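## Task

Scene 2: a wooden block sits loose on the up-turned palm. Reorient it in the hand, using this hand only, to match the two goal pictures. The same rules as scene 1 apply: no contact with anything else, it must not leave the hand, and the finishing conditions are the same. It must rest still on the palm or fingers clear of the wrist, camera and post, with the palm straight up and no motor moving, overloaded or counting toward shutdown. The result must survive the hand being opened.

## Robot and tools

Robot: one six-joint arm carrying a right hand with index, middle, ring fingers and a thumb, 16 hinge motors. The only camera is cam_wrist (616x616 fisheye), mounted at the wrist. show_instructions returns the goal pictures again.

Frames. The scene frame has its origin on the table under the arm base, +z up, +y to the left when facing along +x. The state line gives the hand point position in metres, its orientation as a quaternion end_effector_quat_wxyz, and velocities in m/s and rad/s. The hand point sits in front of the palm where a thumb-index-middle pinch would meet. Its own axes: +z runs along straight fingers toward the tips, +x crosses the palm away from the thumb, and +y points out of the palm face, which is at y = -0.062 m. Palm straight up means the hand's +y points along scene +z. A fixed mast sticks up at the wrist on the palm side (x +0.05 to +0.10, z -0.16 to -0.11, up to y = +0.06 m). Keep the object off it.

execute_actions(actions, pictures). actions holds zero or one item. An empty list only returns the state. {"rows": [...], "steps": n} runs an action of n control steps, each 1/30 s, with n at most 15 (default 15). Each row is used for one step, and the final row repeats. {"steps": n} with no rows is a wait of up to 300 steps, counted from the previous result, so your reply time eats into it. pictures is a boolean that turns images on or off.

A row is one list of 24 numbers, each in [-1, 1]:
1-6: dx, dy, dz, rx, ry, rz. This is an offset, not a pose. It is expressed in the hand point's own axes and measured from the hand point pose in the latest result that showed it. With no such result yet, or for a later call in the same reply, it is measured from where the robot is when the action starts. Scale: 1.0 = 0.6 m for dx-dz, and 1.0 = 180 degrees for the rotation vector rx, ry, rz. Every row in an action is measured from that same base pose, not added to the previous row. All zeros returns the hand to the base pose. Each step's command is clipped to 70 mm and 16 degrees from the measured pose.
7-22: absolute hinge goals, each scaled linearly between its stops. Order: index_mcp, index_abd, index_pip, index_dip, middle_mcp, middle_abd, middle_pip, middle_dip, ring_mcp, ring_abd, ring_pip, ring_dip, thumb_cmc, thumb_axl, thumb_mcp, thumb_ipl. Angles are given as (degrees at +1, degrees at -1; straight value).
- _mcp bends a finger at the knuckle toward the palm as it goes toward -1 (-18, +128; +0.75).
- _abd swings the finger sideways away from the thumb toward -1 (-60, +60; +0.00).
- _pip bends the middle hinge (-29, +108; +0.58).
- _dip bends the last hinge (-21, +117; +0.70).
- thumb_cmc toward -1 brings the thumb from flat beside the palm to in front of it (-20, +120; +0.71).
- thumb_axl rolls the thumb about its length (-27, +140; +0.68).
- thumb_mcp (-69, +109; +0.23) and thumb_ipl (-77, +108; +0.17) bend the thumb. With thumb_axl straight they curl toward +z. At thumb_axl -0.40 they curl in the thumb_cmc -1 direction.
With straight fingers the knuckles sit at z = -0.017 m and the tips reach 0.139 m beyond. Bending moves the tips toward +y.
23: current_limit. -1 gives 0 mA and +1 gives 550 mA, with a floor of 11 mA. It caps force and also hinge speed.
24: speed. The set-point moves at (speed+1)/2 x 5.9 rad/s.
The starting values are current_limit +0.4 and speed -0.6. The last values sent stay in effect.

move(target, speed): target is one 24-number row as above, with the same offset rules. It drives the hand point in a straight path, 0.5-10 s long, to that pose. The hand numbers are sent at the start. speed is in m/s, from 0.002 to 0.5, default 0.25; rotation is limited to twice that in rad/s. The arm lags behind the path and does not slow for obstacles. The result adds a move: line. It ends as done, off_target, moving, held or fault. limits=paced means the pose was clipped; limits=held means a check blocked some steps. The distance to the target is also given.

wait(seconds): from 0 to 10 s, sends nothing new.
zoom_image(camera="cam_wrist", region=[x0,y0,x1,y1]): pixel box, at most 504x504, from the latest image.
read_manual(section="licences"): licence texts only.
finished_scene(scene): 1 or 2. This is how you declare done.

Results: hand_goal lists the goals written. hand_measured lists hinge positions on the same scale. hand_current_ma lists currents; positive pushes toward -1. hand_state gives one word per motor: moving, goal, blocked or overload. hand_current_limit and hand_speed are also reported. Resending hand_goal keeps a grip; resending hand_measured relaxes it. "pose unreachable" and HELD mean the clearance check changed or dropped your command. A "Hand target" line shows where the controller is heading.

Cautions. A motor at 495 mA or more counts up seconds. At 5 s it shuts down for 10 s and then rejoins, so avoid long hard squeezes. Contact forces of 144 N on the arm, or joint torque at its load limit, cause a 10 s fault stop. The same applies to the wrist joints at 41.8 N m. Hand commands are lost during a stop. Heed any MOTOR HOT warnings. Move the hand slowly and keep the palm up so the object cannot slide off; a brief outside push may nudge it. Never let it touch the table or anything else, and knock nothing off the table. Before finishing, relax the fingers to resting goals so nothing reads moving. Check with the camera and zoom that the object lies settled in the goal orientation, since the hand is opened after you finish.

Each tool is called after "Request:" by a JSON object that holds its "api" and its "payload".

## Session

Request:
{"api": "show_instructions", "payload": {}}

Request:
{"api": "execute_actions", "payload": {"actions": []}}

Request:
{"api": "zoom_image", "payload": {"camera": "cam_wrist", "region": [140, 190, 400, 450]}}

Reference images for this scene: goal picture from the wrist camera place, goal picture looking into the palm.

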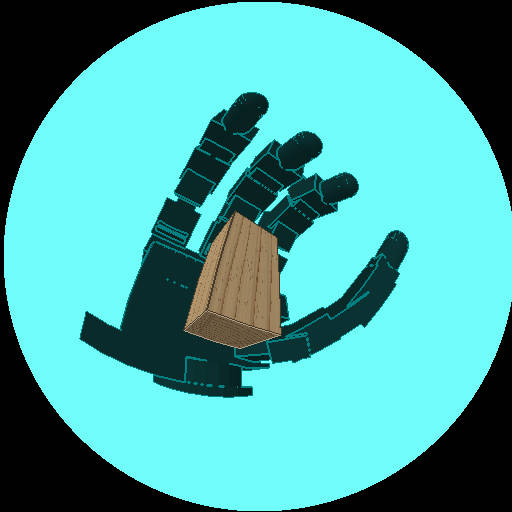

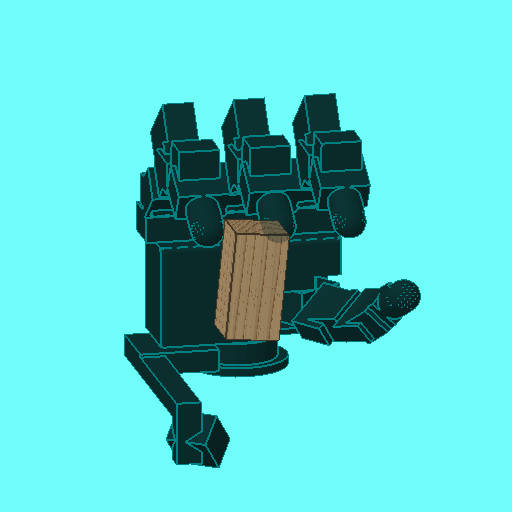

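Scene clock: 0.00 s of 4800.00 s.
end_effector_position=(+0.6955, +0.0140, +0.5356) hand_goal=(+0.046, +0.000, -0.008, +0.280, +0.046, +0.000, -0.008, +0.280, +0.046, +0.000, -0.008, +0.280, -0.104, +0.266, +0.032, -0.018) hand_measured=(+0.062, +0.000, -0.006, +0.282, +0.062, +0.000, -0.006, +0.282, +0.060, +0.000, -0.006, +0.282, -0.092, +0.270, +0.034, -0.016) hand_current_ma=(+86, +0, +13, +12, +84, +0, +15, +12, +84, +0, +13, +12, +66, +25, +11, +11) hand_state=(goal, goal, goal, goal, goal, goal, goal, goal, goal, goal, goal, goal, goal, goal, goal, goal) hand_current_limit=0.40 hand_speed=-0.60 end_effector_quat_wxyz=(+0.696, +0.703, +0.114, +0.091) end_effector_velocity=(-0.000, -0.000, -0.000) end_effector_angular_velocity=(-0.000, -0.000, -0.001)
Joint positions: [ 0.333  0.418  1.796 -1.532  1.597 -0.975]
Joint velocities: [-0.     0.     0.     0.     0.001  0.001]
Joint torques (N m, as the joint torque sensors report them, + toward a larger angle): no reading
Hand target: +0.696, +0.014, +0.536; +0.696, +0.703, +0.114, +0.091

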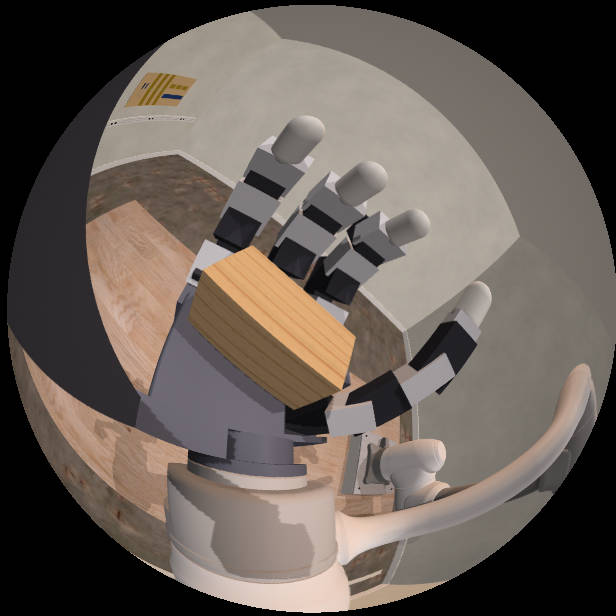

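Region (140, 190, 400, 450) of cam_wrist's 616x616 image, scaled by 1.938, with more detail than that image has.

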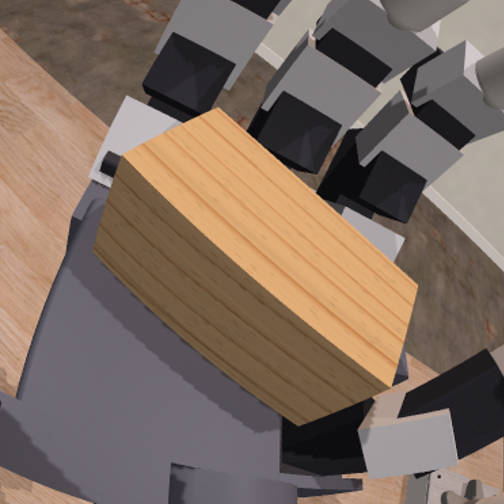

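Request:
{"api": "move", "payload": {"target": [0,0,0,0,0,0,-0.85,0,0.55,0.6,0.6,0,0.2,0.28,0.6,0,0.2,0.28,0.4,0.266,0.032,-0.018,0.4,-0.8]}}

Scene clock: 12.83 s of 4800.00 s.
end_effector_position=(+0.6955, +0.0140, +0.5356) hand_goal=(-0.850, +0.000, +0.550, +0.600, +0.600, +0.000, +0.200, +0.280, +0.600, +0.000, +0.200, +0.280, +0.400, +0.266, +0.032, -0.018) hand_measured=(-0.852, +0.000, +0.548, +0.598, +0.608, +0.000, +0.200, +0.282, +0.608, +0.000, +0.200, +0.282, +0.408, +0.270, +0.034, -0.016) hand_current_ma=(-10, +0, -14, -15, +49, +0, +0, +12, +49, +0, +0, +12, +40, +25, +10, +11) hand_state=(goal, goal, goal, goal, goal, goal, goal, goal, goal, goal, goal, goal, goal, goal, goal, goal) hand_current_limit=0.40 hand_speed=-0.80 end_effector_quat_wxyz=(+0.696, +0.703, +0.114, +0.091) end_effector_velocity=(+0.000, +0.000, +0.001) end_effector_angular_velocity=(-0.000, -0.001, -0.000)
Joint positions: [ 0.333  0.418  1.796 -1.532  1.597 -0.975]
Joint velocities: [-0.     0.    -0.001 -0.     0.001 -0.   ]
Joint torques (N m, as the joint torque sensors report them, + toward a larger angle): [ -3.17 -70.17 -28.97  -1.98   1.59  -0.16]
Hand target: +0.696, +0.014, +0.536; +0.696, +0.703, +0.114, +0.091
Off the commanded pose: 0.000 m, 0 deg.
move: done

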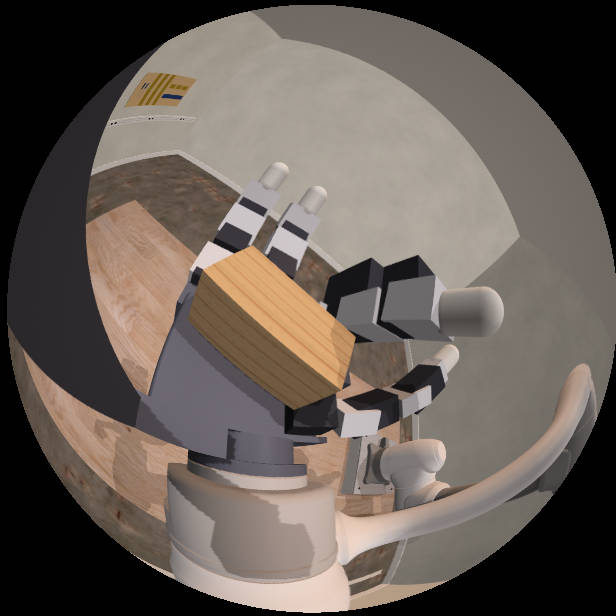

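Request:
{"api": "move", "payload": {"target": [0,0,0,0.12,0,0,-0.95,0,0.55,0.6,0.65,0,-0.1,0.2,0.65,0,-0.1,0.2,0.4,0.266,0.032,-0.018,0.4,-0.8], "speed": 0.1}}

Scene clock: 21.27 s of 4800.00 s.
end_effector_position=(+0.6955, +0.0142, +0.5356) hand_goal=(-0.950, +0.000, +0.550, +0.600, +0.650, +0.000, -0.100, +0.200, +0.650, +0.000, -0.100, +0.200, +0.400, +0.266, +0.032, -0.018) hand_measured=(-0.952, +0.000, +0.548, +0.598, +0.658, +0.000, -0.092, +0.202, +0.658, +0.000, -0.092, +0.202, +0.408, +0.270, +0.034, -0.016) hand_current_ma=(-15, +0, -14, -15, +48, +0, +40, +15, +48, +0, +37, +15, +41, +25, +10, +11) hand_state=(goal, goal, goal, goal, goal, goal, goal, goal, goal, goal, goal, goal, goal, goal, goal, goal) hand_current_limit=0.40 hand_speed=-0.80 end_effector_quat_wxyz=(+0.553, +0.820, +0.129, +0.068) end_effector_velocity=(+0.000, -0.000, +0.000) end_effector_angular_velocity=(+0.004, +0.003, -0.001)
Joint positions: [ 0.35   0.342  1.702 -1.186  1.463 -1.155]
Joint velocities: [-0.    -0.001 -0.002  0.005 -0.    -0.005]
Joint torques (N m, as the joint torque sensors report them, + toward a larger angle): [ -1.22 -68.71 -32.42  -0.55   1.3   -0.6 ]
Hand target: +0.696, +0.014, +0.536; +0.553, +0.821, +0.129, +0.068
Off the commanded pose: 0.000 m, 0 deg.
move: done

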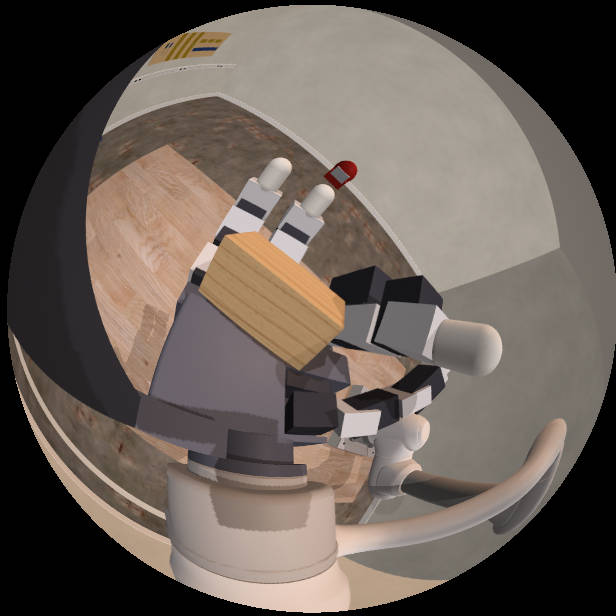

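Request:
{"api": "move", "payload": {"target": [0,0,0,0.01,0,0.08,-0.95,0,0.55,0.6,0.7,0,0.25,-0.2,0.62,0,0.1,0,0.2,0.266,0.032,-0.018,0.4,-0.8], "speed": 0.08}}

Scene clock: 29.63 s of 4800.00 s.
end_effector_position=(+0.6955, +0.0142, +0.5356) hand_goal=(-0.950, +0.000, +0.550, +0.600, +0.700, +0.000, +0.250, -0.200, +0.620, +0.000, +0.100, +0.000, +0.200, +0.266, +0.032, -0.018) hand_measured=(-0.952, +0.000, +0.548, +0.598, +0.710, +0.000, +0.250, -0.196, +0.644, +0.000, +0.100, +0.002, +0.218, +0.270, +0.034, -0.016) hand_current_ma=(-15, +0, -14, -15, +50, +0, +1, +17, +144, +0, +1, +17, +102, +25, +10, +11) hand_state=(goal, goal, goal, goal, goal, goal, goal, goal, blocked, goal, goal, goal, goal, goal, goal, goal) hand_current_limit=0.40 hand_speed=-0.80 end_effector_quat_wxyz=(+0.527, +0.839, +0.027, +0.135) end_effector_velocity=(+0.000, +0.000, +0.001) end_effector_angular_velocity=(+0.002, -0.007, -0.002)
Joint positions: [ 0.343  0.36   1.647 -1.158  1.456 -0.944]
Joint velocities: [ 0.     0.    -0.002 -0.001 -0.     0.006]
Joint torques (N m, as the joint torque sensors report them, + toward a larger angle): [ -2.08 -71.09 -34.74  -0.48   1.11  -0.38]
Hand target: +0.696, +0.014, +0.536; +0.527, +0.839, +0.026, +0.135
Off the commanded pose: 0.000 m, 0 deg.
move: done

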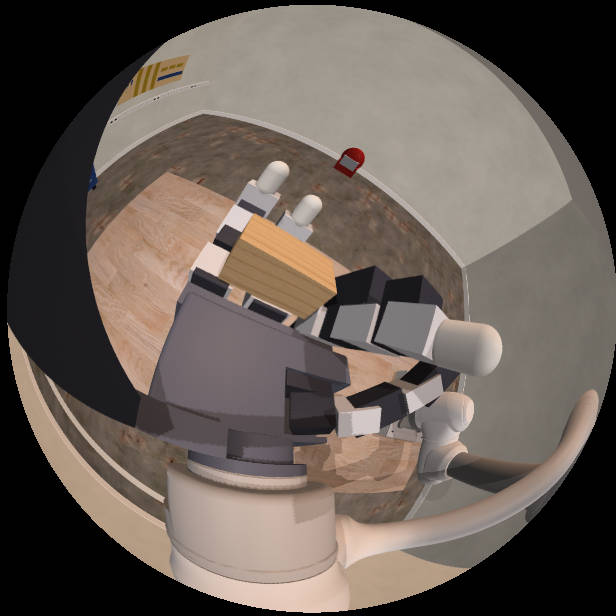

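Request:
{"api": "move", "payload": {"target": [0,0,0,-0.08,0,-0.08,-0.95,0,0.55,0.6,0.5,0,-0.1,0,0.6,0,0.2,0,0.2,0.266,0.032,-0.018,0.4,-0.88], "speed": 0.1}}

Scene clock: 39.10 s of 4800.00 s.
end_effector_position=(+0.6955, +0.0141, +0.5356) hand_goal=(-0.950, +0.000, +0.550, +0.600, +0.500, +0.000, -0.100, +0.000, +0.600, +0.000, +0.200, +0.000, +0.200, +0.266, +0.032, -0.018) hand_measured=(-0.952, +0.000, +0.548, +0.598, +0.526, +0.000, -0.094, -0.002, +0.622, +0.000, +0.200, +0.002, +0.218, +0.270, +0.034, -0.016) hand_current_ma=(-15, +0, -14, -15, +146, +0, +35, -14, +138, +0, +1, +16, +102, +25, +10, +11) hand_state=(goal, goal, goal, goal, blocked, goal, goal, goal, blocked, goal, goal, goal, goal, goal, goal, goal) hand_current_limit=0.40 hand_speed=-0.88 end_effector_quat_wxyz=(+0.640, +0.756, +0.114, +0.070) end_effector_velocity=(+0.000, -0.001, -0.000) end_effector_angular_velocity=(-0.003, +0.002, +0.000)
Joint positions: [ 0.345  0.393  1.747 -1.376  1.554 -1.054]
Joint velocities: [-0.001  0.     0.002 -0.002  0.    -0.001]
Joint torques (N m, as the joint torque sensors report them, + toward a larger angle): [ -0.78 -70.67 -31.56  -1.39   1.59  -0.63]
Hand target: +0.696, +0.014, +0.536; +0.640, +0.756, +0.114, +0.070
Off the commanded pose: 0.000 m, 0 deg.
move: done

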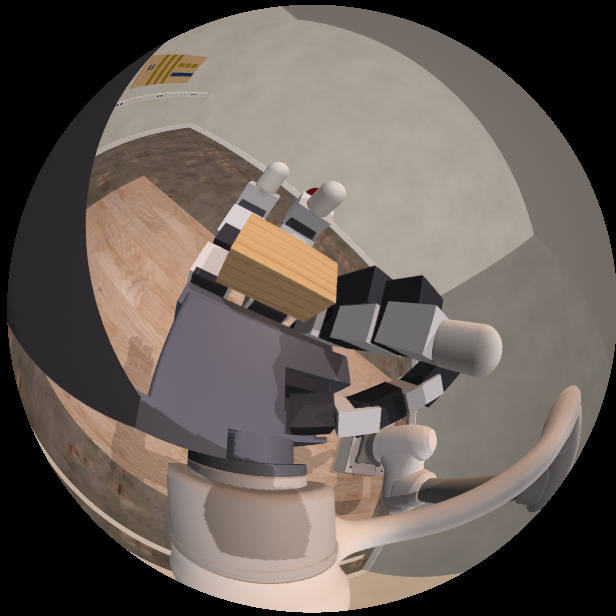

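Request:
{"api": "move", "payload": {"target": [0,0,0,-0.04,0,0,-0.95,0,0.55,0.6,-0.3,0,0.2,0.3,0.5,0,0.1,0,0.2,0.266,0.032,-0.018,0.4,-0.88], "speed": 0.1}}

Scene clock: 46.07 s of 4800.00 s.
end_effector_position=(+0.6955, +0.0141, +0.5356) hand_goal=(-0.950, +0.000, +0.550, +0.600, -0.300, +0.000, +0.200, +0.300, +0.500, +0.000, +0.100, +0.000, +0.200, +0.266, +0.032, -0.018) hand_measured=(-0.952, +0.000, +0.548, +0.598, -0.116, +0.000, +0.198, +0.298, +0.522, +0.000, +0.106, +0.002, +0.218, +0.270, +0.034, -0.016) hand_current_ma=(-16, +0, -14, -15, +385, +0, -7, -14, +132, +0, +34, +14, +102, +25, +10, +11) hand_state=(goal, goal, goal, goal, blocked, goal, goal, goal, blocked, goal, goal, goal, goal, goal, goal, goal) hand_current_limit=0.40 hand_speed=-0.88 end_effector_quat_wxyz=(+0.686, +0.715, +0.110, +0.077) end_effector_velocity=(+0.000, +0.001, -0.000) end_effector_angular_velocity=(+0.000, -0.000, +0.002)
Joint positions: [ 0.336  0.419  1.777 -1.489  1.603 -1.   ]
Joint velocities: [ 0.001  0.    -0.    -0.    -0.001  0.   ]
Joint torques (N m, as the joint torque sensors report them, + toward a larger angle): [ -0.34 -73.05 -30.5   -1.55   1.66  -0.27]
Hand target: +0.696, +0.014, +0.536; +0.686, +0.715, +0.110, +0.077
Off the commanded pose: 0.000 m, 0 deg.
move: done

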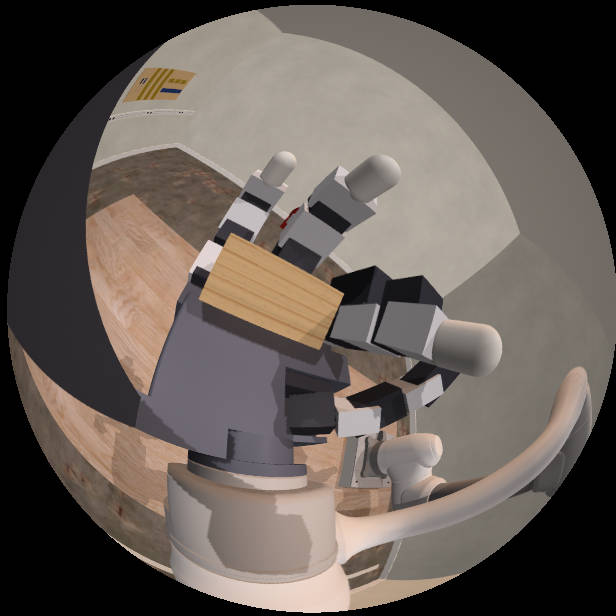

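Request:
{"api": "move", "payload": {"target": [0,0,0,-0.04,0,0,-0.2,0,0.3,0.4,-0.1,0,0.2,0.3,-0.05,0,0.1,0.2,0.2,0.266,0.032,-0.018,0.4,-0.8], "speed": 0.1}}

Request:
{"api": "move", "payload": {"target": [0,0,0,0,0,0,-0.6,0,0.4,0.5,-0.55,0,0.4,0.5,-0.5,0,0.4,0.5,0.2,0.266,0.032,-0.018,0.4,-0.85], "speed": 0.1}}

Scene clock: 55.40 s of 4800.00 s.
end_effector_position=(+0.6955, +0.0140, +0.5356) hand_goal=(-0.200, +0.000, +0.300, +0.400, -0.100, +0.000, +0.200, +0.300, -0.050, +0.000, +0.100, +0.200, +0.200, +0.266, +0.032, -0.018) hand_measured=(-0.200, +0.000, +0.300, +0.402, -0.096, +0.000, +0.198, +0.298, -0.040, +0.000, +0.102, +0.198, +0.218, +0.270, +0.034, -0.016) hand_current_ma=(+4, +0, +4, +11, +25, +0, -7, -14, +65, +0, +12, -16, +102, +25, +10, +11) hand_state=(goal, goal, goal, goal, goal, goal, goal, goal, goal, goal, goal, goal, goal, goal, goal, goal) hand_current_limit=0.40 hand_speed=-0.80 end_effector_quat_wxyz=(+0.730, +0.670, +0.105, +0.084) end_effector_velocity=(+0.000, +0.001, +0.000) end_effector_angular_velocity=(+0.000, -0.001, +0.001)
Joint positions: [ 0.32   0.447  1.804 -1.6    1.66  -0.952]
Joint velocities: [ 0.001  0.    -0.001 -0.    -0.    -0.   ]
Joint torques (N m, as the joint torque sensors report them, + toward a larger angle): [ -0.67 -73.6  -27.3   -1.89   1.72  -0.01]
Hand target: +0.696, +0.014, +0.536; +0.730, +0.670, +0.105, +0.084
Off the commanded pose: 0.000 m, 0 deg.
move: done

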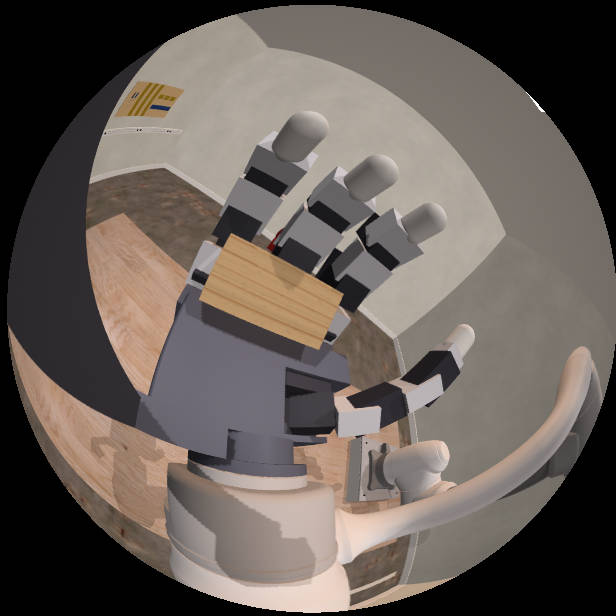

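Scene clock: 56.80 s of 4800.00 s.
end_effector_position=(+0.6955, +0.0140, +0.5356) hand_goal=(-0.600, +0.000, +0.400, +0.500, -0.550, +0.000, +0.400, +0.500, -0.500, +0.000, +0.400, +0.500, +0.200, +0.266, +0.032, -0.018) hand_measured=(-0.600, +0.000, +0.398, +0.498, -0.126, +0.000, +0.398, +0.498, -0.132, -0.002, +0.398, +0.498, +0.218, +0.270, +0.034, -0.016) hand_current_ma=(+1, +0, -15, -16, +385, +0, -12, -15, +385, -11, -11, -15, +102, +25, +10, +11) hand_state=(goal, goal, goal, goal, blocked, goal, goal, goal, blocked, goal, goal, goal, goal, goal, goal, goal) hand_current_limit=0.40 hand_speed=-0.85 end_effector_quat_wxyz=(+0.730, +0.670, +0.105, +0.084) end_effector_velocity=(+0.000, +0.001, +0.000) end_effector_angular_velocity=(+0.000, -0.000, +0.001)
Joint positions: [ 0.32   0.447  1.804 -1.6    1.66  -0.952]
Joint velocities: [ 0.001 -0.    -0.001  0.    -0.    -0.   ]
Joint torques (N m, as the joint torque sensors report them, + toward a larger angle): [ -2.71 -73.27 -28.1   -2.06   1.71   0.1 ]
Hand target: +0.696, +0.014, +0.536; +0.730, +0.670, +0.105, +0.084
Off the commanded pose: 0.000 m, 0 deg.
move: done

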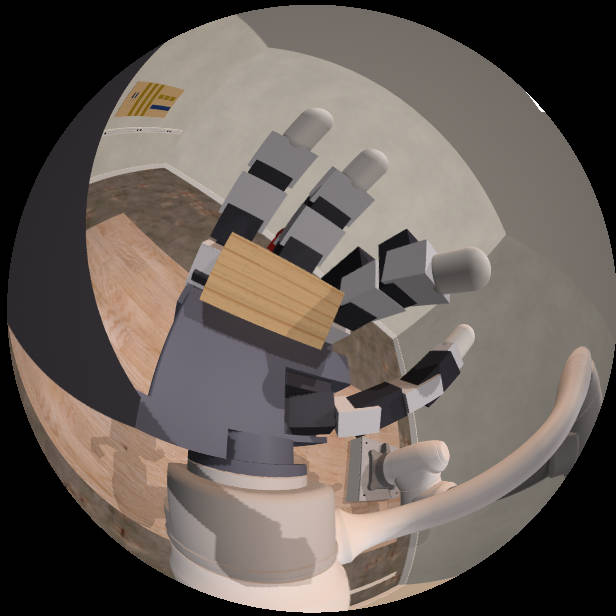

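Request:
{"api": "move", "payload": {"target": [0,0,0,-0.08,0,0,-0.1,0,0.2,0.3,-0.05,0,-0.5,0.3,-0.05,0,-0.5,0.3,-0.1,0.266,0.032,-0.018,0.4,-0.8], "speed": 0.08}}

Scene clock: 66.70 s of 4800.00 s.
end_effector_position=(+0.6955, +0.0139, +0.5357) hand_goal=(-0.100, +0.000, +0.200, +0.300, -0.050, +0.000, -0.500, +0.300, -0.050, +0.000, -0.500, +0.300, -0.100, +0.266, +0.032, -0.018) hand_measured=(-0.100, +0.000, +0.202, +0.302, -0.048, +0.000, -0.500, +0.302, -0.048, -0.002, -0.500, +0.302, -0.088, +0.268, +0.034, -0.016) hand_current_ma=(-1, +0, +7, +11, +13, +0, +0, +11, +12, -11, +0, +11, +65, +21, +10, +11) hand_state=(goal, goal, goal, goal, goal, goal, goal, goal, goal, goal, goal, goal, goal, goal, goal, goal) hand_current_limit=0.40 hand_speed=-0.80 end_effector_quat_wxyz=(+0.808, +0.573, +0.093, +0.096) end_effector_velocity=(+0.000, -0.000, +0.000) end_effector_angular_velocity=(-0.001, -0.002, -0.000)
Joint positions: [ 0.272  0.502  1.847 -1.818  1.791 -0.878]
Joint velocities: [-0.     0.    -0.001 -0.001  0.001  0.001]
Joint torques (N m, as the joint torque sensors report them, + toward a larger angle): [ -1.33 -74.85 -25.6   -2.26   1.68  -0.24]
Hand target: +0.696, +0.014, +0.536; +0.808, +0.573, +0.093, +0.096
Off the commanded pose: 0.000 m, 0 deg.
move: done

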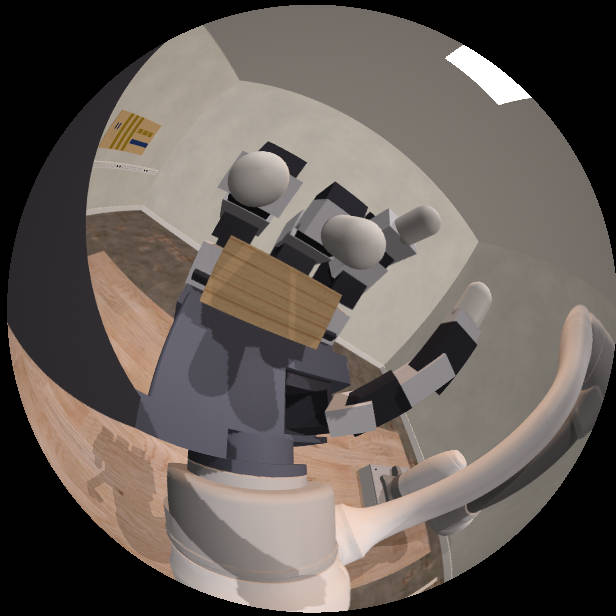

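Request:
{"api": "move", "payload": {"target": [0,0,0,0.34,0,0,0.5,0,-0.15,0.1,0.5,0,-0.15,0.1,0.5,0,-0.15,0.1,-0.1,0.266,0.032,-0.018,0.4,-0.92], "speed": 0.15}}

Scene clock: 76.17 s of 4800.00 s.
end_effector_position=(+0.6956, +0.0144, +0.5357) hand_goal=(+0.500, +0.000, -0.150, +0.100, +0.500, +0.000, -0.150, +0.100, +0.500, +0.000, -0.150, +0.100, -0.100, +0.266, +0.032, -0.018) hand_measured=(+0.508, +0.000, -0.146, +0.102, +0.510, +0.000, -0.150, +0.102, +0.508, -0.002, -0.150, +0.102, -0.090, +0.268, +0.030, -0.018) hand_current_ma=(+45, +0, +21, +12, +51, +0, +0, +11, +50, -11, +0, +11, +53, +21, -8, +7) hand_state=(goal, goal, goal, goal, goal, goal, goal, goal, goal, goal, goal, goal, goal, goal, goal, goal) hand_current_limit=0.40 hand_speed=-0.92 end_effector_quat_wxyz=(+0.404, +0.905, +0.129, +0.036) end_effector_velocity=(+0.000, +0.001, +0.000) end_effector_angular_velocity=(+0.008, +0.002, +0.000)
Joint positions: [ 0.318  0.301  1.587 -0.839  1.436 -1.342]
Joint velocities: [-0.    -0.001 -0.003  0.008 -0.    -0.004]
Joint torques (N m, as the joint torque sensors report them, + toward a larger angle): [ -0.98 -68.68 -35.62   0.91   0.73  -0.26]
Hand target: +0.696, +0.014, +0.536; +0.404, +0.905, +0.129, +0.035
Off the commanded pose: 0.000 m, 0 deg.
move: done

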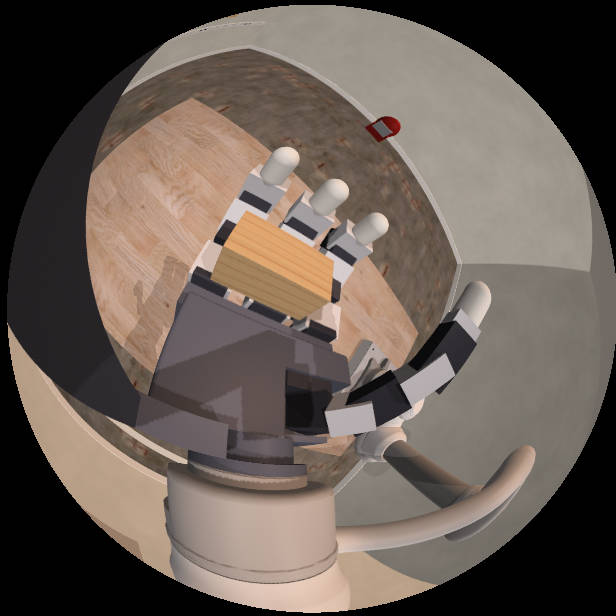

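Request:
{"api": "move", "payload": {"target": [0,0,0,-0.1,0,0,0.36,0,-0.2,0.2,0.36,0,-0.2,0.2,0.36,0,-0.2,0.2,-0.1,0.266,0.032,-0.018,0.4,-0.92], "speed": 0.1}}

Request:
{"api": "move", "payload": {"target": [0,0,0,-0.05,0,0,-0.1,0,0,0.3,-0.1,0,0,0.3,-0.1,0,0,0.3,-0.1,0.266,0.032,-0.018,0.4,-0.9], "speed": 0.06}}

Scene clock: 86.37 s of 4800.00 s.
end_effector_position=(+0.6955, +0.0142, +0.5356) hand_goal=(+0.360, +0.000, -0.200, +0.200, +0.360, +0.000, -0.200, +0.200, +0.360, +0.000, -0.200, +0.200, -0.100, +0.266, +0.032, -0.018) hand_measured=(+0.386, +0.000, -0.194, +0.198, +0.386, +0.000, -0.194, +0.198, +0.384, -0.002, -0.194, +0.198, -0.090, +0.268, +0.030, -0.018) hand_current_ma=(+135, +0, +32, -13, +138, +0, +35, -13, +141, -11, +32, -13, +52, +21, -8, +7) hand_state=(blocked, goal, goal, goal, blocked, goal, goal, goal, blocked, goal, goal, goal, goal, goal, goal, goal) hand_current_limit=0.40 hand_speed=-0.92 end_effector_quat_wxyz=(+0.540, +0.831, +0.122, +0.055) end_effector_velocity=(+0.000, -0.000, -0.000) end_effector_angular_velocity=(-0.004, -0.000, +0.001)
Joint positions: [ 0.348  0.346  1.679 -1.143  1.48  -1.175]
Joint velocities: [-0.     0.001  0.002 -0.004  0.     0.002]
Joint torques (N m, as the joint torque sensors report them, + toward a larger angle): [ -0.11 -69.8  -34.13  -0.09   1.46  -0.29]
Hand target: +0.696, +0.014, +0.536; +0.541, +0.831, +0.122, +0.055
Off the commanded pose: 0.000 m, 0 deg.
move: done

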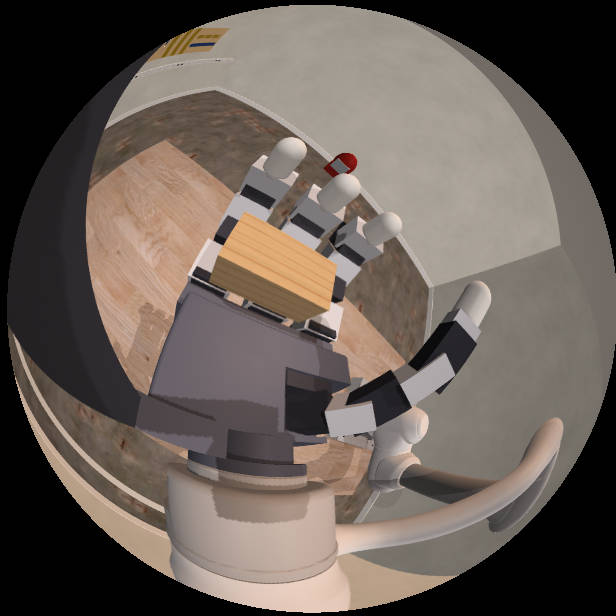

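Scene clock: 88.60 s of 4800.00 s.
end_effector_position=(+0.6955, +0.0142, +0.5356) hand_goal=(-0.100, +0.000, +0.000, +0.300, -0.100, +0.000, +0.000, +0.300, -0.100, +0.000, +0.000, +0.300, -0.100, +0.266, +0.032, -0.018) hand_measured=(-0.082, +0.000, -0.002, +0.298, -0.072, +0.000, -0.002, +0.298, -0.076, -0.002, -0.002, +0.298, -0.090, +0.268, +0.030, -0.018) hand_current_ma=(+95, +0, -7, -14, +151, +0, -7, -14, +151, -11, -7, -14, +52, +21, -8, +7) hand_state=(goal, goal, goal, goal, blocked, goal, goal, goal, blocked, goal, goal, goal, goal, goal, goal, goal) hand_current_limit=0.40 hand_speed=-0.90 end_effector_quat_wxyz=(+0.604, +0.786, +0.117, +0.065) end_effector_velocity=(+0.000, +0.000, +0.000) end_effector_angular_velocity=(-0.001, +0.000, +0.001)
Joint positions: [ 0.349  0.375  1.722 -1.29   1.522 -1.098]
Joint velocities: [ 0.     0.    -0.    -0.001  0.    -0.001]
Joint torques (N m, as the joint torque sensors report them, + toward a larger angle): [ -2.51 -70.43 -31.33  -1.06   1.5   -0.19]
Hand target: +0.696, +0.014, +0.536; +0.604, +0.786, +0.117, +0.065
Off the commanded pose: 0.000 m, 0 deg.
move: done

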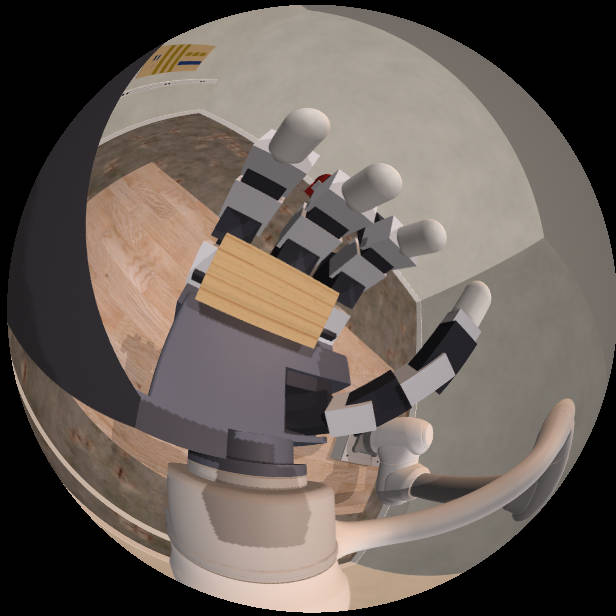

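Request:
{"api": "move", "payload": {"target": [0,0,0,-0.24,0,0,-0.1,0,0,0.3,-0.06,0,0,0.3,-0.06,0,-0.95,-0.1,0.1,0.266,0.032,-0.018,0.4,-0.8], "speed": 0.1}}

Scene clock: 101.23 s of 4800.00 s.
end_effector_position=(+0.6956, +0.0139, +0.5357) hand_goal=(-0.100, +0.000, +0.000, +0.300, -0.060, +0.000, +0.000, +0.300, -0.060, +0.000, -0.950, -0.100, +0.100, +0.266, +0.032, -0.018) hand_measured=(-0.098, +0.000, -0.002, +0.298, -0.054, +0.000, -0.002, +0.298, -0.046, -0.002, -0.660, -0.088, +0.104, +0.268, +0.032, -0.018) hand_current_ma=(+9, +0, -7, -14, +33, +0, -7, -14, +87, -10, +385, +68, +25, +21, +3, +7) hand_state=(goal, goal, goal, goal, goal, goal, goal, goal, goal, goal, blocked, goal, goal, goal, goal, goal) hand_current_limit=0.40 hand_speed=-0.80 end_effector_quat_wxyz=(+0.851, +0.508, +0.086, +0.103) end_effector_velocity=(-0.000, -0.001, -0.000) end_effector_angular_velocity=(-0.007, -0.001, -0.003)
Joint positions: [ 0.232  0.536  1.866 -1.954  1.883 -0.85 ]
Joint velocities: [-0.004  0.001  0.001 -0.005  0.005  0.   ]
Joint torques (N m, as the joint torque sensors report them, + toward a larger angle): [  0.94 -76.47 -23.86  -2.32   1.47  -0.11]
Hand target: +0.696, +0.014, +0.536; +0.851, +0.508, +0.086, +0.103
Off the commanded pose: 0.000 m, 0 deg.
move: done

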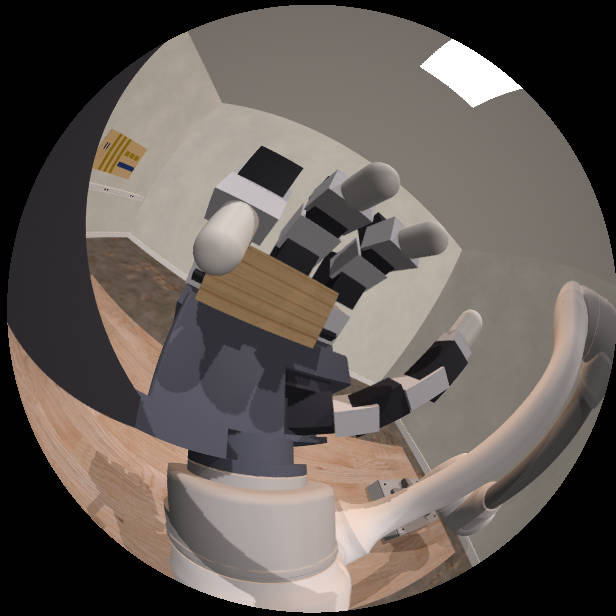

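Request:
{"api": "move", "payload": {"target": [0,0,0,0,0,0,-0.1,0,0,0.3,-0.1,0,0,0.3,-0.06,0,-0.5,-0.1,0.1,0.266,0.032,-0.018,0.4,-0.9]}}

Scene clock: 109.73 s of 4800.00 s.
end_effector_position=(+0.6955, +0.0139, +0.5357) hand_goal=(-0.100, +0.000, +0.000, +0.300, -0.100, +0.000, +0.000, +0.300, -0.060, +0.000, -0.500, -0.100, +0.100, +0.266, +0.032, -0.018) hand_measured=(-0.098, +0.000, -0.002, +0.298, -0.078, +0.000, -0.002, +0.298, -0.058, -0.002, -0.508, -0.098, +0.104, +0.268, +0.032, -0.018) hand_current_ma=(+9, +0, -7, -14, +119, +0, -7, -14, +7, -9, -44, +11, +25, +21, +3, +7) hand_state=(goal, goal, goal, goal, blocked, goal, goal, goal, goal, goal, goal, goal, goal, goal, goal, goal) hand_current_limit=0.40 hand_speed=-0.90 end_effector_quat_wxyz=(+0.851, +0.508, +0.086, +0.103) end_effector_velocity=(-0.001, -0.000, -0.000) end_effector_angular_velocity=(-0.001, +0.000, -0.000)
Joint positions: [ 0.232  0.536  1.866 -1.954  1.883 -0.85 ]
Joint velocities: [-0.    -0.     0.001 -0.     0.001  0.001]
Joint torques (N m, as the joint torque sensors report them, + toward a larger angle): [ -2.41 -76.99 -24.    -2.59   1.64  -0.24]
Hand target: +0.696, +0.014, +0.536; +0.851, +0.508, +0.086, +0.103
Off the commanded pose: 0.000 m, 0 deg.
move: done

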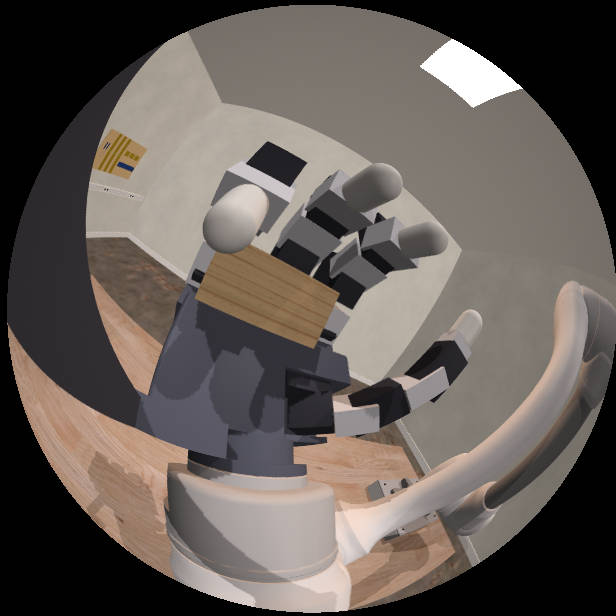

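Request:
{"api": "move", "payload": {"target": [0,0,0,0.11,0,0,0.9,0,-0.3,-0.8,0.9,0,-0.3,-0.8,0.9,0,-0.3,-0.8,0.1,0.266,0.032,-0.018,0.4,-0.7], "speed": 0.15}}

Request:
{"api": "move", "payload": {"target": [0,0,0,0,0,0,0.65,0,-0.7,-0.7,0.65,0,-0.7,-0.7,0.65,0,-0.7,-0.7,0.1,0.266,0.032,-0.018,0.4,-0.85]}}

Scene clock: 122.60 s of 4800.00 s.
end_effector_position=(+0.6955, +0.0140, +0.5356) hand_goal=(+0.900, +0.000, -0.300, -0.800, +0.900, +0.000, -0.300, -0.800, +0.900, +0.000, -0.300, -0.800, +0.100, +0.266, +0.032, -0.018) hand_measured=(+0.908, +0.000, -0.298, -0.798, +0.908, +0.000, -0.298, -0.798, +0.906, -0.002, -0.302, -0.798, +0.104, +0.268, +0.032, -0.018) hand_current_ma=(+42, +0, +6, +11, +40, +0, +6, +11, +40, -9, -8, +11, +25, +21, +3, +7) hand_state=(goal, goal, goal, goal, goal, goal, goal, goal, goal, goal, goal, goal, goal, goal, goal, goal) hand_current_limit=0.40 hand_speed=-0.70 end_effector_quat_wxyz=(+0.751, +0.647, +0.102, +0.087) end_effector_velocity=(-0.001, -0.000, -0.000) end_effector_angular_velocity=(-0.001, -0.000, -0.001)
Joint positions: [ 0.31   0.46   1.816 -1.654  1.69  -0.931]
Joint velocities: [-0.    -0.     0.001  0.     0.001  0.001]
Joint torques (N m, as the joint torque sensors report them, + toward a larger angle): [ -2.42 -73.67 -26.69  -2.23   1.95  -0.11]
Hand target: +0.696, +0.014, +0.536; +0.751, +0.647, +0.102, +0.087
Off the commanded pose: 0.000 m, 0 deg.
move: done

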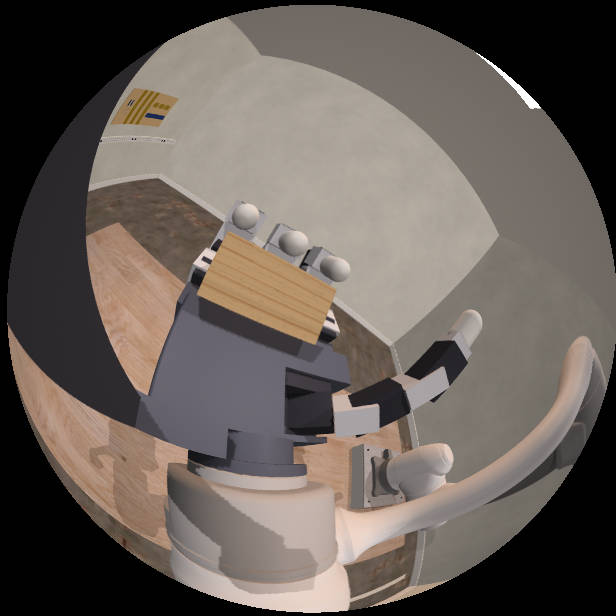

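Scene clock: 123.93 s of 4800.00 s.
end_effector_position=(+0.6955, +0.0140, +0.5356) hand_goal=(+0.650, +0.000, -0.700, -0.700, +0.650, +0.000, -0.700, -0.700, +0.650, +0.000, -0.700, -0.700, +0.100, +0.266, +0.032, -0.018) hand_measured=(+0.670, +0.000, -0.698, -0.704, +0.670, +0.000, -0.692, -0.704, +0.668, -0.002, -0.692, -0.702, +0.104, +0.268, +0.032, -0.018) hand_current_ma=(+107, +0, +10, -20, +105, +0, +36, -17, +105, -9, +38, -16, +25, +21, +3, +7) hand_state=(goal, goal, goal, goal, goal, goal, goal, goal, goal, goal, goal, goal, goal, goal, goal, goal) hand_current_limit=0.40 hand_speed=-0.85 end_effector_quat_wxyz=(+0.751, +0.647, +0.102, +0.087) end_effector_velocity=(-0.000, +0.000, +0.000) end_effector_angular_velocity=(-0.002, -0.000, -0.001)
Joint positions: [ 0.31   0.46   1.816 -1.654  1.69  -0.931]
Joint velocities: [ 0.     0.     0.    -0.001  0.002  0.   ]
Joint torques (N m, as the joint torque sensors report them, + toward a larger angle): [ -1.51 -73.98 -27.36  -1.87   1.94  -0.15]
Hand target: +0.696, +0.014, +0.536; +0.751, +0.647, +0.102, +0.087
Off the commanded pose: 0.000 m, 0 deg.
move: done

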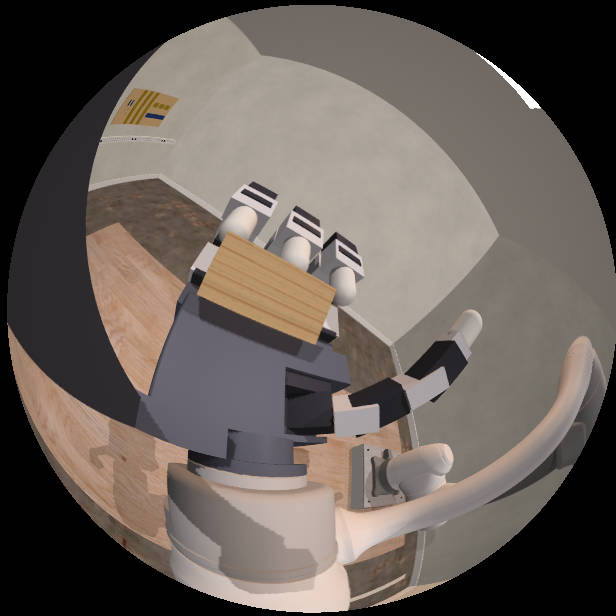

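The tips are behind the block; flexing the knuckles to push it over.

Request:
{"api": "move", "payload": {"target": [0,0,0,0,0,0,0.2,0,-0.7,-0.6,0.25,0,-0.7,-0.6,0.3,0,-0.7,-0.6,0.1,0.266,0.032,-0.018,0.4,-0.88]}}

Scene clock: 133.70 s of 4800.00 s.
end_effector_position=(+0.6955, +0.0140, +0.5356) hand_goal=(+0.200, +0.000, -0.700, -0.600, +0.250, +0.000, -0.700, -0.600, +0.300, +0.000, -0.700, -0.600, +0.100, +0.266, +0.032, -0.018) hand_measured=(+0.212, +0.000, -0.700, -0.604, +0.574, +0.000, -0.660, -0.594, +0.572, -0.002, -0.660, -0.594, +0.104, +0.268, +0.032, -0.018) hand_current_ma=(+69, +0, +3, -19, +385, +0, +205, +30, +385, -9, +201, +40, +25, +21, +3, +7) hand_state=(goal, goal, goal, goal, blocked, goal, blocked, goal, blocked, goal, blocked, goal, goal, goal, goal, goal) hand_current_limit=0.40 hand_speed=-0.88 end_effector_quat_wxyz=(+0.751, +0.647, +0.102, +0.087) end_effector_velocity=(+0.001, -0.000, +0.001) end_effector_angular_velocity=(+0.000, -0.000, -0.000)
Joint positions: [ 0.31   0.46   1.816 -1.654  1.69  -0.931]
Joint velocities: [-0.    -0.    -0.002 -0.    -0.001 -0.001]
Joint torques (N m, as the joint torque sensors report them, + toward a larger angle): [ -2.16 -73.3  -27.24  -2.33   1.87  -0.19]
Hand target: +0.696, +0.014, +0.536; +0.751, +0.647, +0.102, +0.087
Off the commanded pose: 0.000 m, 0 deg.
move: done

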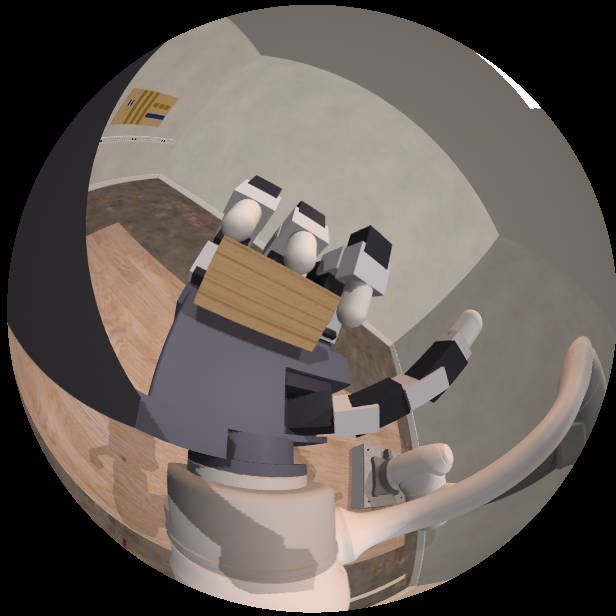

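Request:
{"api": "move", "payload": {"target": [0,0,0,-0.04,0,0,0.2,0,-0.3,0,0.45,0,-0.75,-0.15,0.45,0,-0.75,-0.15,0.1,0.266,0.032,-0.018,0.4,-0.9], "speed": 0.08}}

Scene clock: 143.03 s of 4800.00 s.
end_effector_position=(+0.6955, +0.0139, +0.5356) hand_goal=(+0.200, +0.000, -0.300, +0.000, +0.450, +0.000, -0.750, -0.150, +0.450, +0.000, -0.750, -0.150, +0.100, +0.266, +0.032, -0.018) hand_measured=(+0.212, +0.000, -0.304, -0.004, +0.464, +0.000, -0.750, -0.154, +0.464, -0.002, -0.750, -0.154, +0.104, +0.268, +0.032, -0.018) hand_current_ma=(+61, +0, -29, -20, +79, +0, +4, -21, +79, -8, +4, -21, +25, +21, +3, +7) hand_state=(goal, goal, goal, goal, goal, goal, goal, goal, goal, goal, goal, goal, goal, goal, goal, goal) hand_current_limit=0.40 hand_speed=-0.90 end_effector_quat_wxyz=(+0.790, +0.599, +0.096, +0.093) end_effector_velocity=(+0.000, +0.000, +0.000) end_effector_angular_velocity=(-0.000, -0.001, +0.001)
Joint positions: [ 0.286  0.488  1.838 -1.763  1.756 -0.894]
Joint velocities: [ 0.    -0.    -0.001 -0.     0.     0.001]
Joint torques (N m, as the joint torque sensors report them, + toward a larger angle): [ -0.98 -75.02 -26.37  -2.26   1.71  -0.09]
Hand target: +0.696, +0.014, +0.536; +0.790, +0.599, +0.096, +0.093
Off the commanded pose: 0.000 m, 0 deg.
move: done

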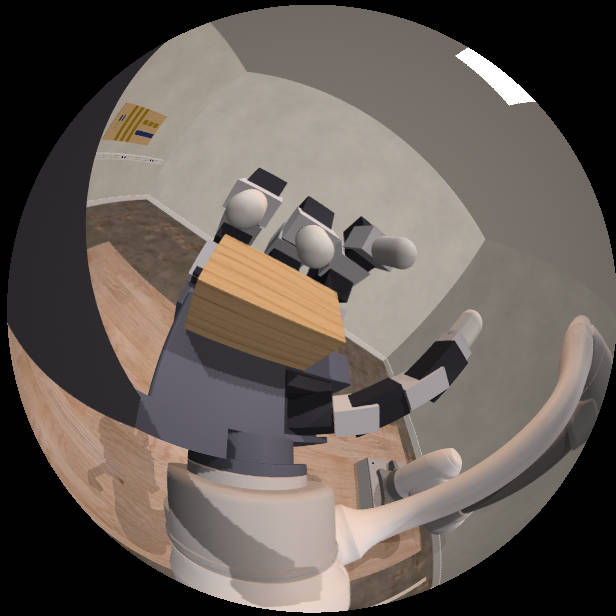

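Request:
{"api": "move", "payload": {"target": [0,0,0,0.04,0,0,0.65,-0.25,-0.85,-0.6,0.7,0,-0.2,0,0.1,0,-0.62,0,0.4,0.266,0.032,-0.018,0.2,-0.8], "speed": 0.08}}

Request:
{"api": "move", "payload": {"target": [0,0,0,0,0,0,-0.1,-0.25,-0.85,-0.3,0.7,0,-0.2,0,0.1,0,-0.62,0,0.4,0.266,0.032,-0.018,0.2,-0.85]}}

Scene clock: 154.97 s of 4800.00 s.
end_effector_position=(+0.6955, +0.0140, +0.5356) hand_goal=(+0.650, -0.250, -0.850, -0.600, +0.700, +0.000, -0.200, +0.000, +0.100, +0.000, -0.620, +0.000, +0.400, +0.266, +0.032, -0.018) hand_measured=(+0.656, -0.248, -0.848, -0.598, +0.708, +0.000, -0.202, -0.004, +0.108, -0.002, -0.626, -0.004, +0.408, +0.268, +0.032, -0.018) hand_current_ma=(+29, +13, +7, +11, +41, +0, -9, -17, +53, -8, -35, -21, +39, +21, +4, +7) hand_state=(goal, goal, goal, goal, goal, goal, goal, goal, goal, goal, goal, goal, goal, goal, goal, goal) hand_current_limit=0.20 hand_speed=-0.80 end_effector_quat_wxyz=(+0.751, +0.647, +0.102, +0.087) end_effector_velocity=(-0.000, -0.002, -0.000) end_effector_angular_velocity=(+0.001, -0.001, -0.002)
Joint positions: [ 0.31   0.46   1.816 -1.654  1.69  -0.931]
Joint velocities: [-0.003 -0.     0.     0.    -0.     0.002]
Joint torques (N m, as the joint torque sensors report them, + toward a larger angle): [ -1.6  -73.1  -27.8   -2.09   1.67  -0.18]
Hand target: +0.696, +0.014, +0.536; +0.751, +0.647, +0.102, +0.087
Off the commanded pose: 0.000 m, 0 deg.
move: done

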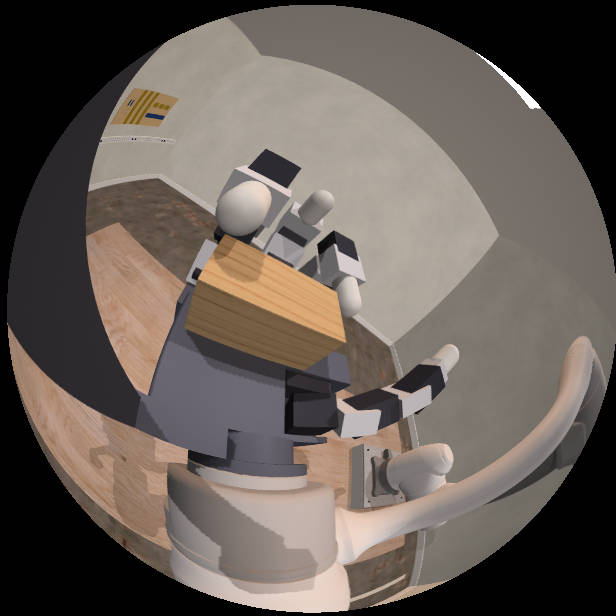

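Scene clock: 157.37 s of 4800.00 s.
end_effector_position=(+0.6955, +0.0140, +0.5356) hand_goal=(-0.100, -0.250, -0.850, -0.300, +0.700, +0.000, -0.200, +0.000, +0.100, +0.000, -0.620, +0.000, +0.400, +0.266, +0.032, -0.018) hand_measured=(-0.094, -0.248, -0.850, -0.304, +0.708, +0.000, -0.202, -0.004, +0.108, -0.002, -0.626, -0.004, +0.408, +0.268, +0.032, -0.018) hand_current_ma=(+29, +13, +0, -18, +41, +0, -9, -17, +53, -8, -35, -21, +39, +21, +4, +7) hand_state=(goal, goal, goal, goal, goal, goal, goal, goal, goal, goal, goal, goal, goal, goal, goal, goal) hand_current_limit=0.20 hand_speed=-0.85 end_effector_quat_wxyz=(+0.751, +0.647, +0.102, +0.087) end_effector_velocity=(+0.001, -0.001, +0.001) end_effector_angular_velocity=(+0.000, -0.000, -0.001)
Joint positions: [ 0.31   0.46   1.816 -1.654  1.69  -0.931]
Joint velocities: [-0.001  0.    -0.001 -0.    -0.    -0.001]
Joint torques (N m, as the joint torque sensors report them, + toward a larger angle): [ -0.59 -74.01 -27.3   -2.22   1.75  -0.28]
Hand target: +0.696, +0.014, +0.536; +0.751, +0.647, +0.102, +0.087
Off the commanded pose: 0.000 m, 0 deg.
move: done

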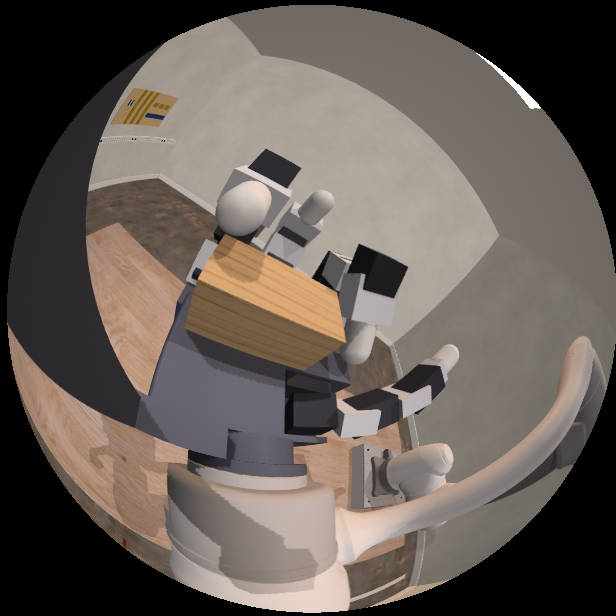

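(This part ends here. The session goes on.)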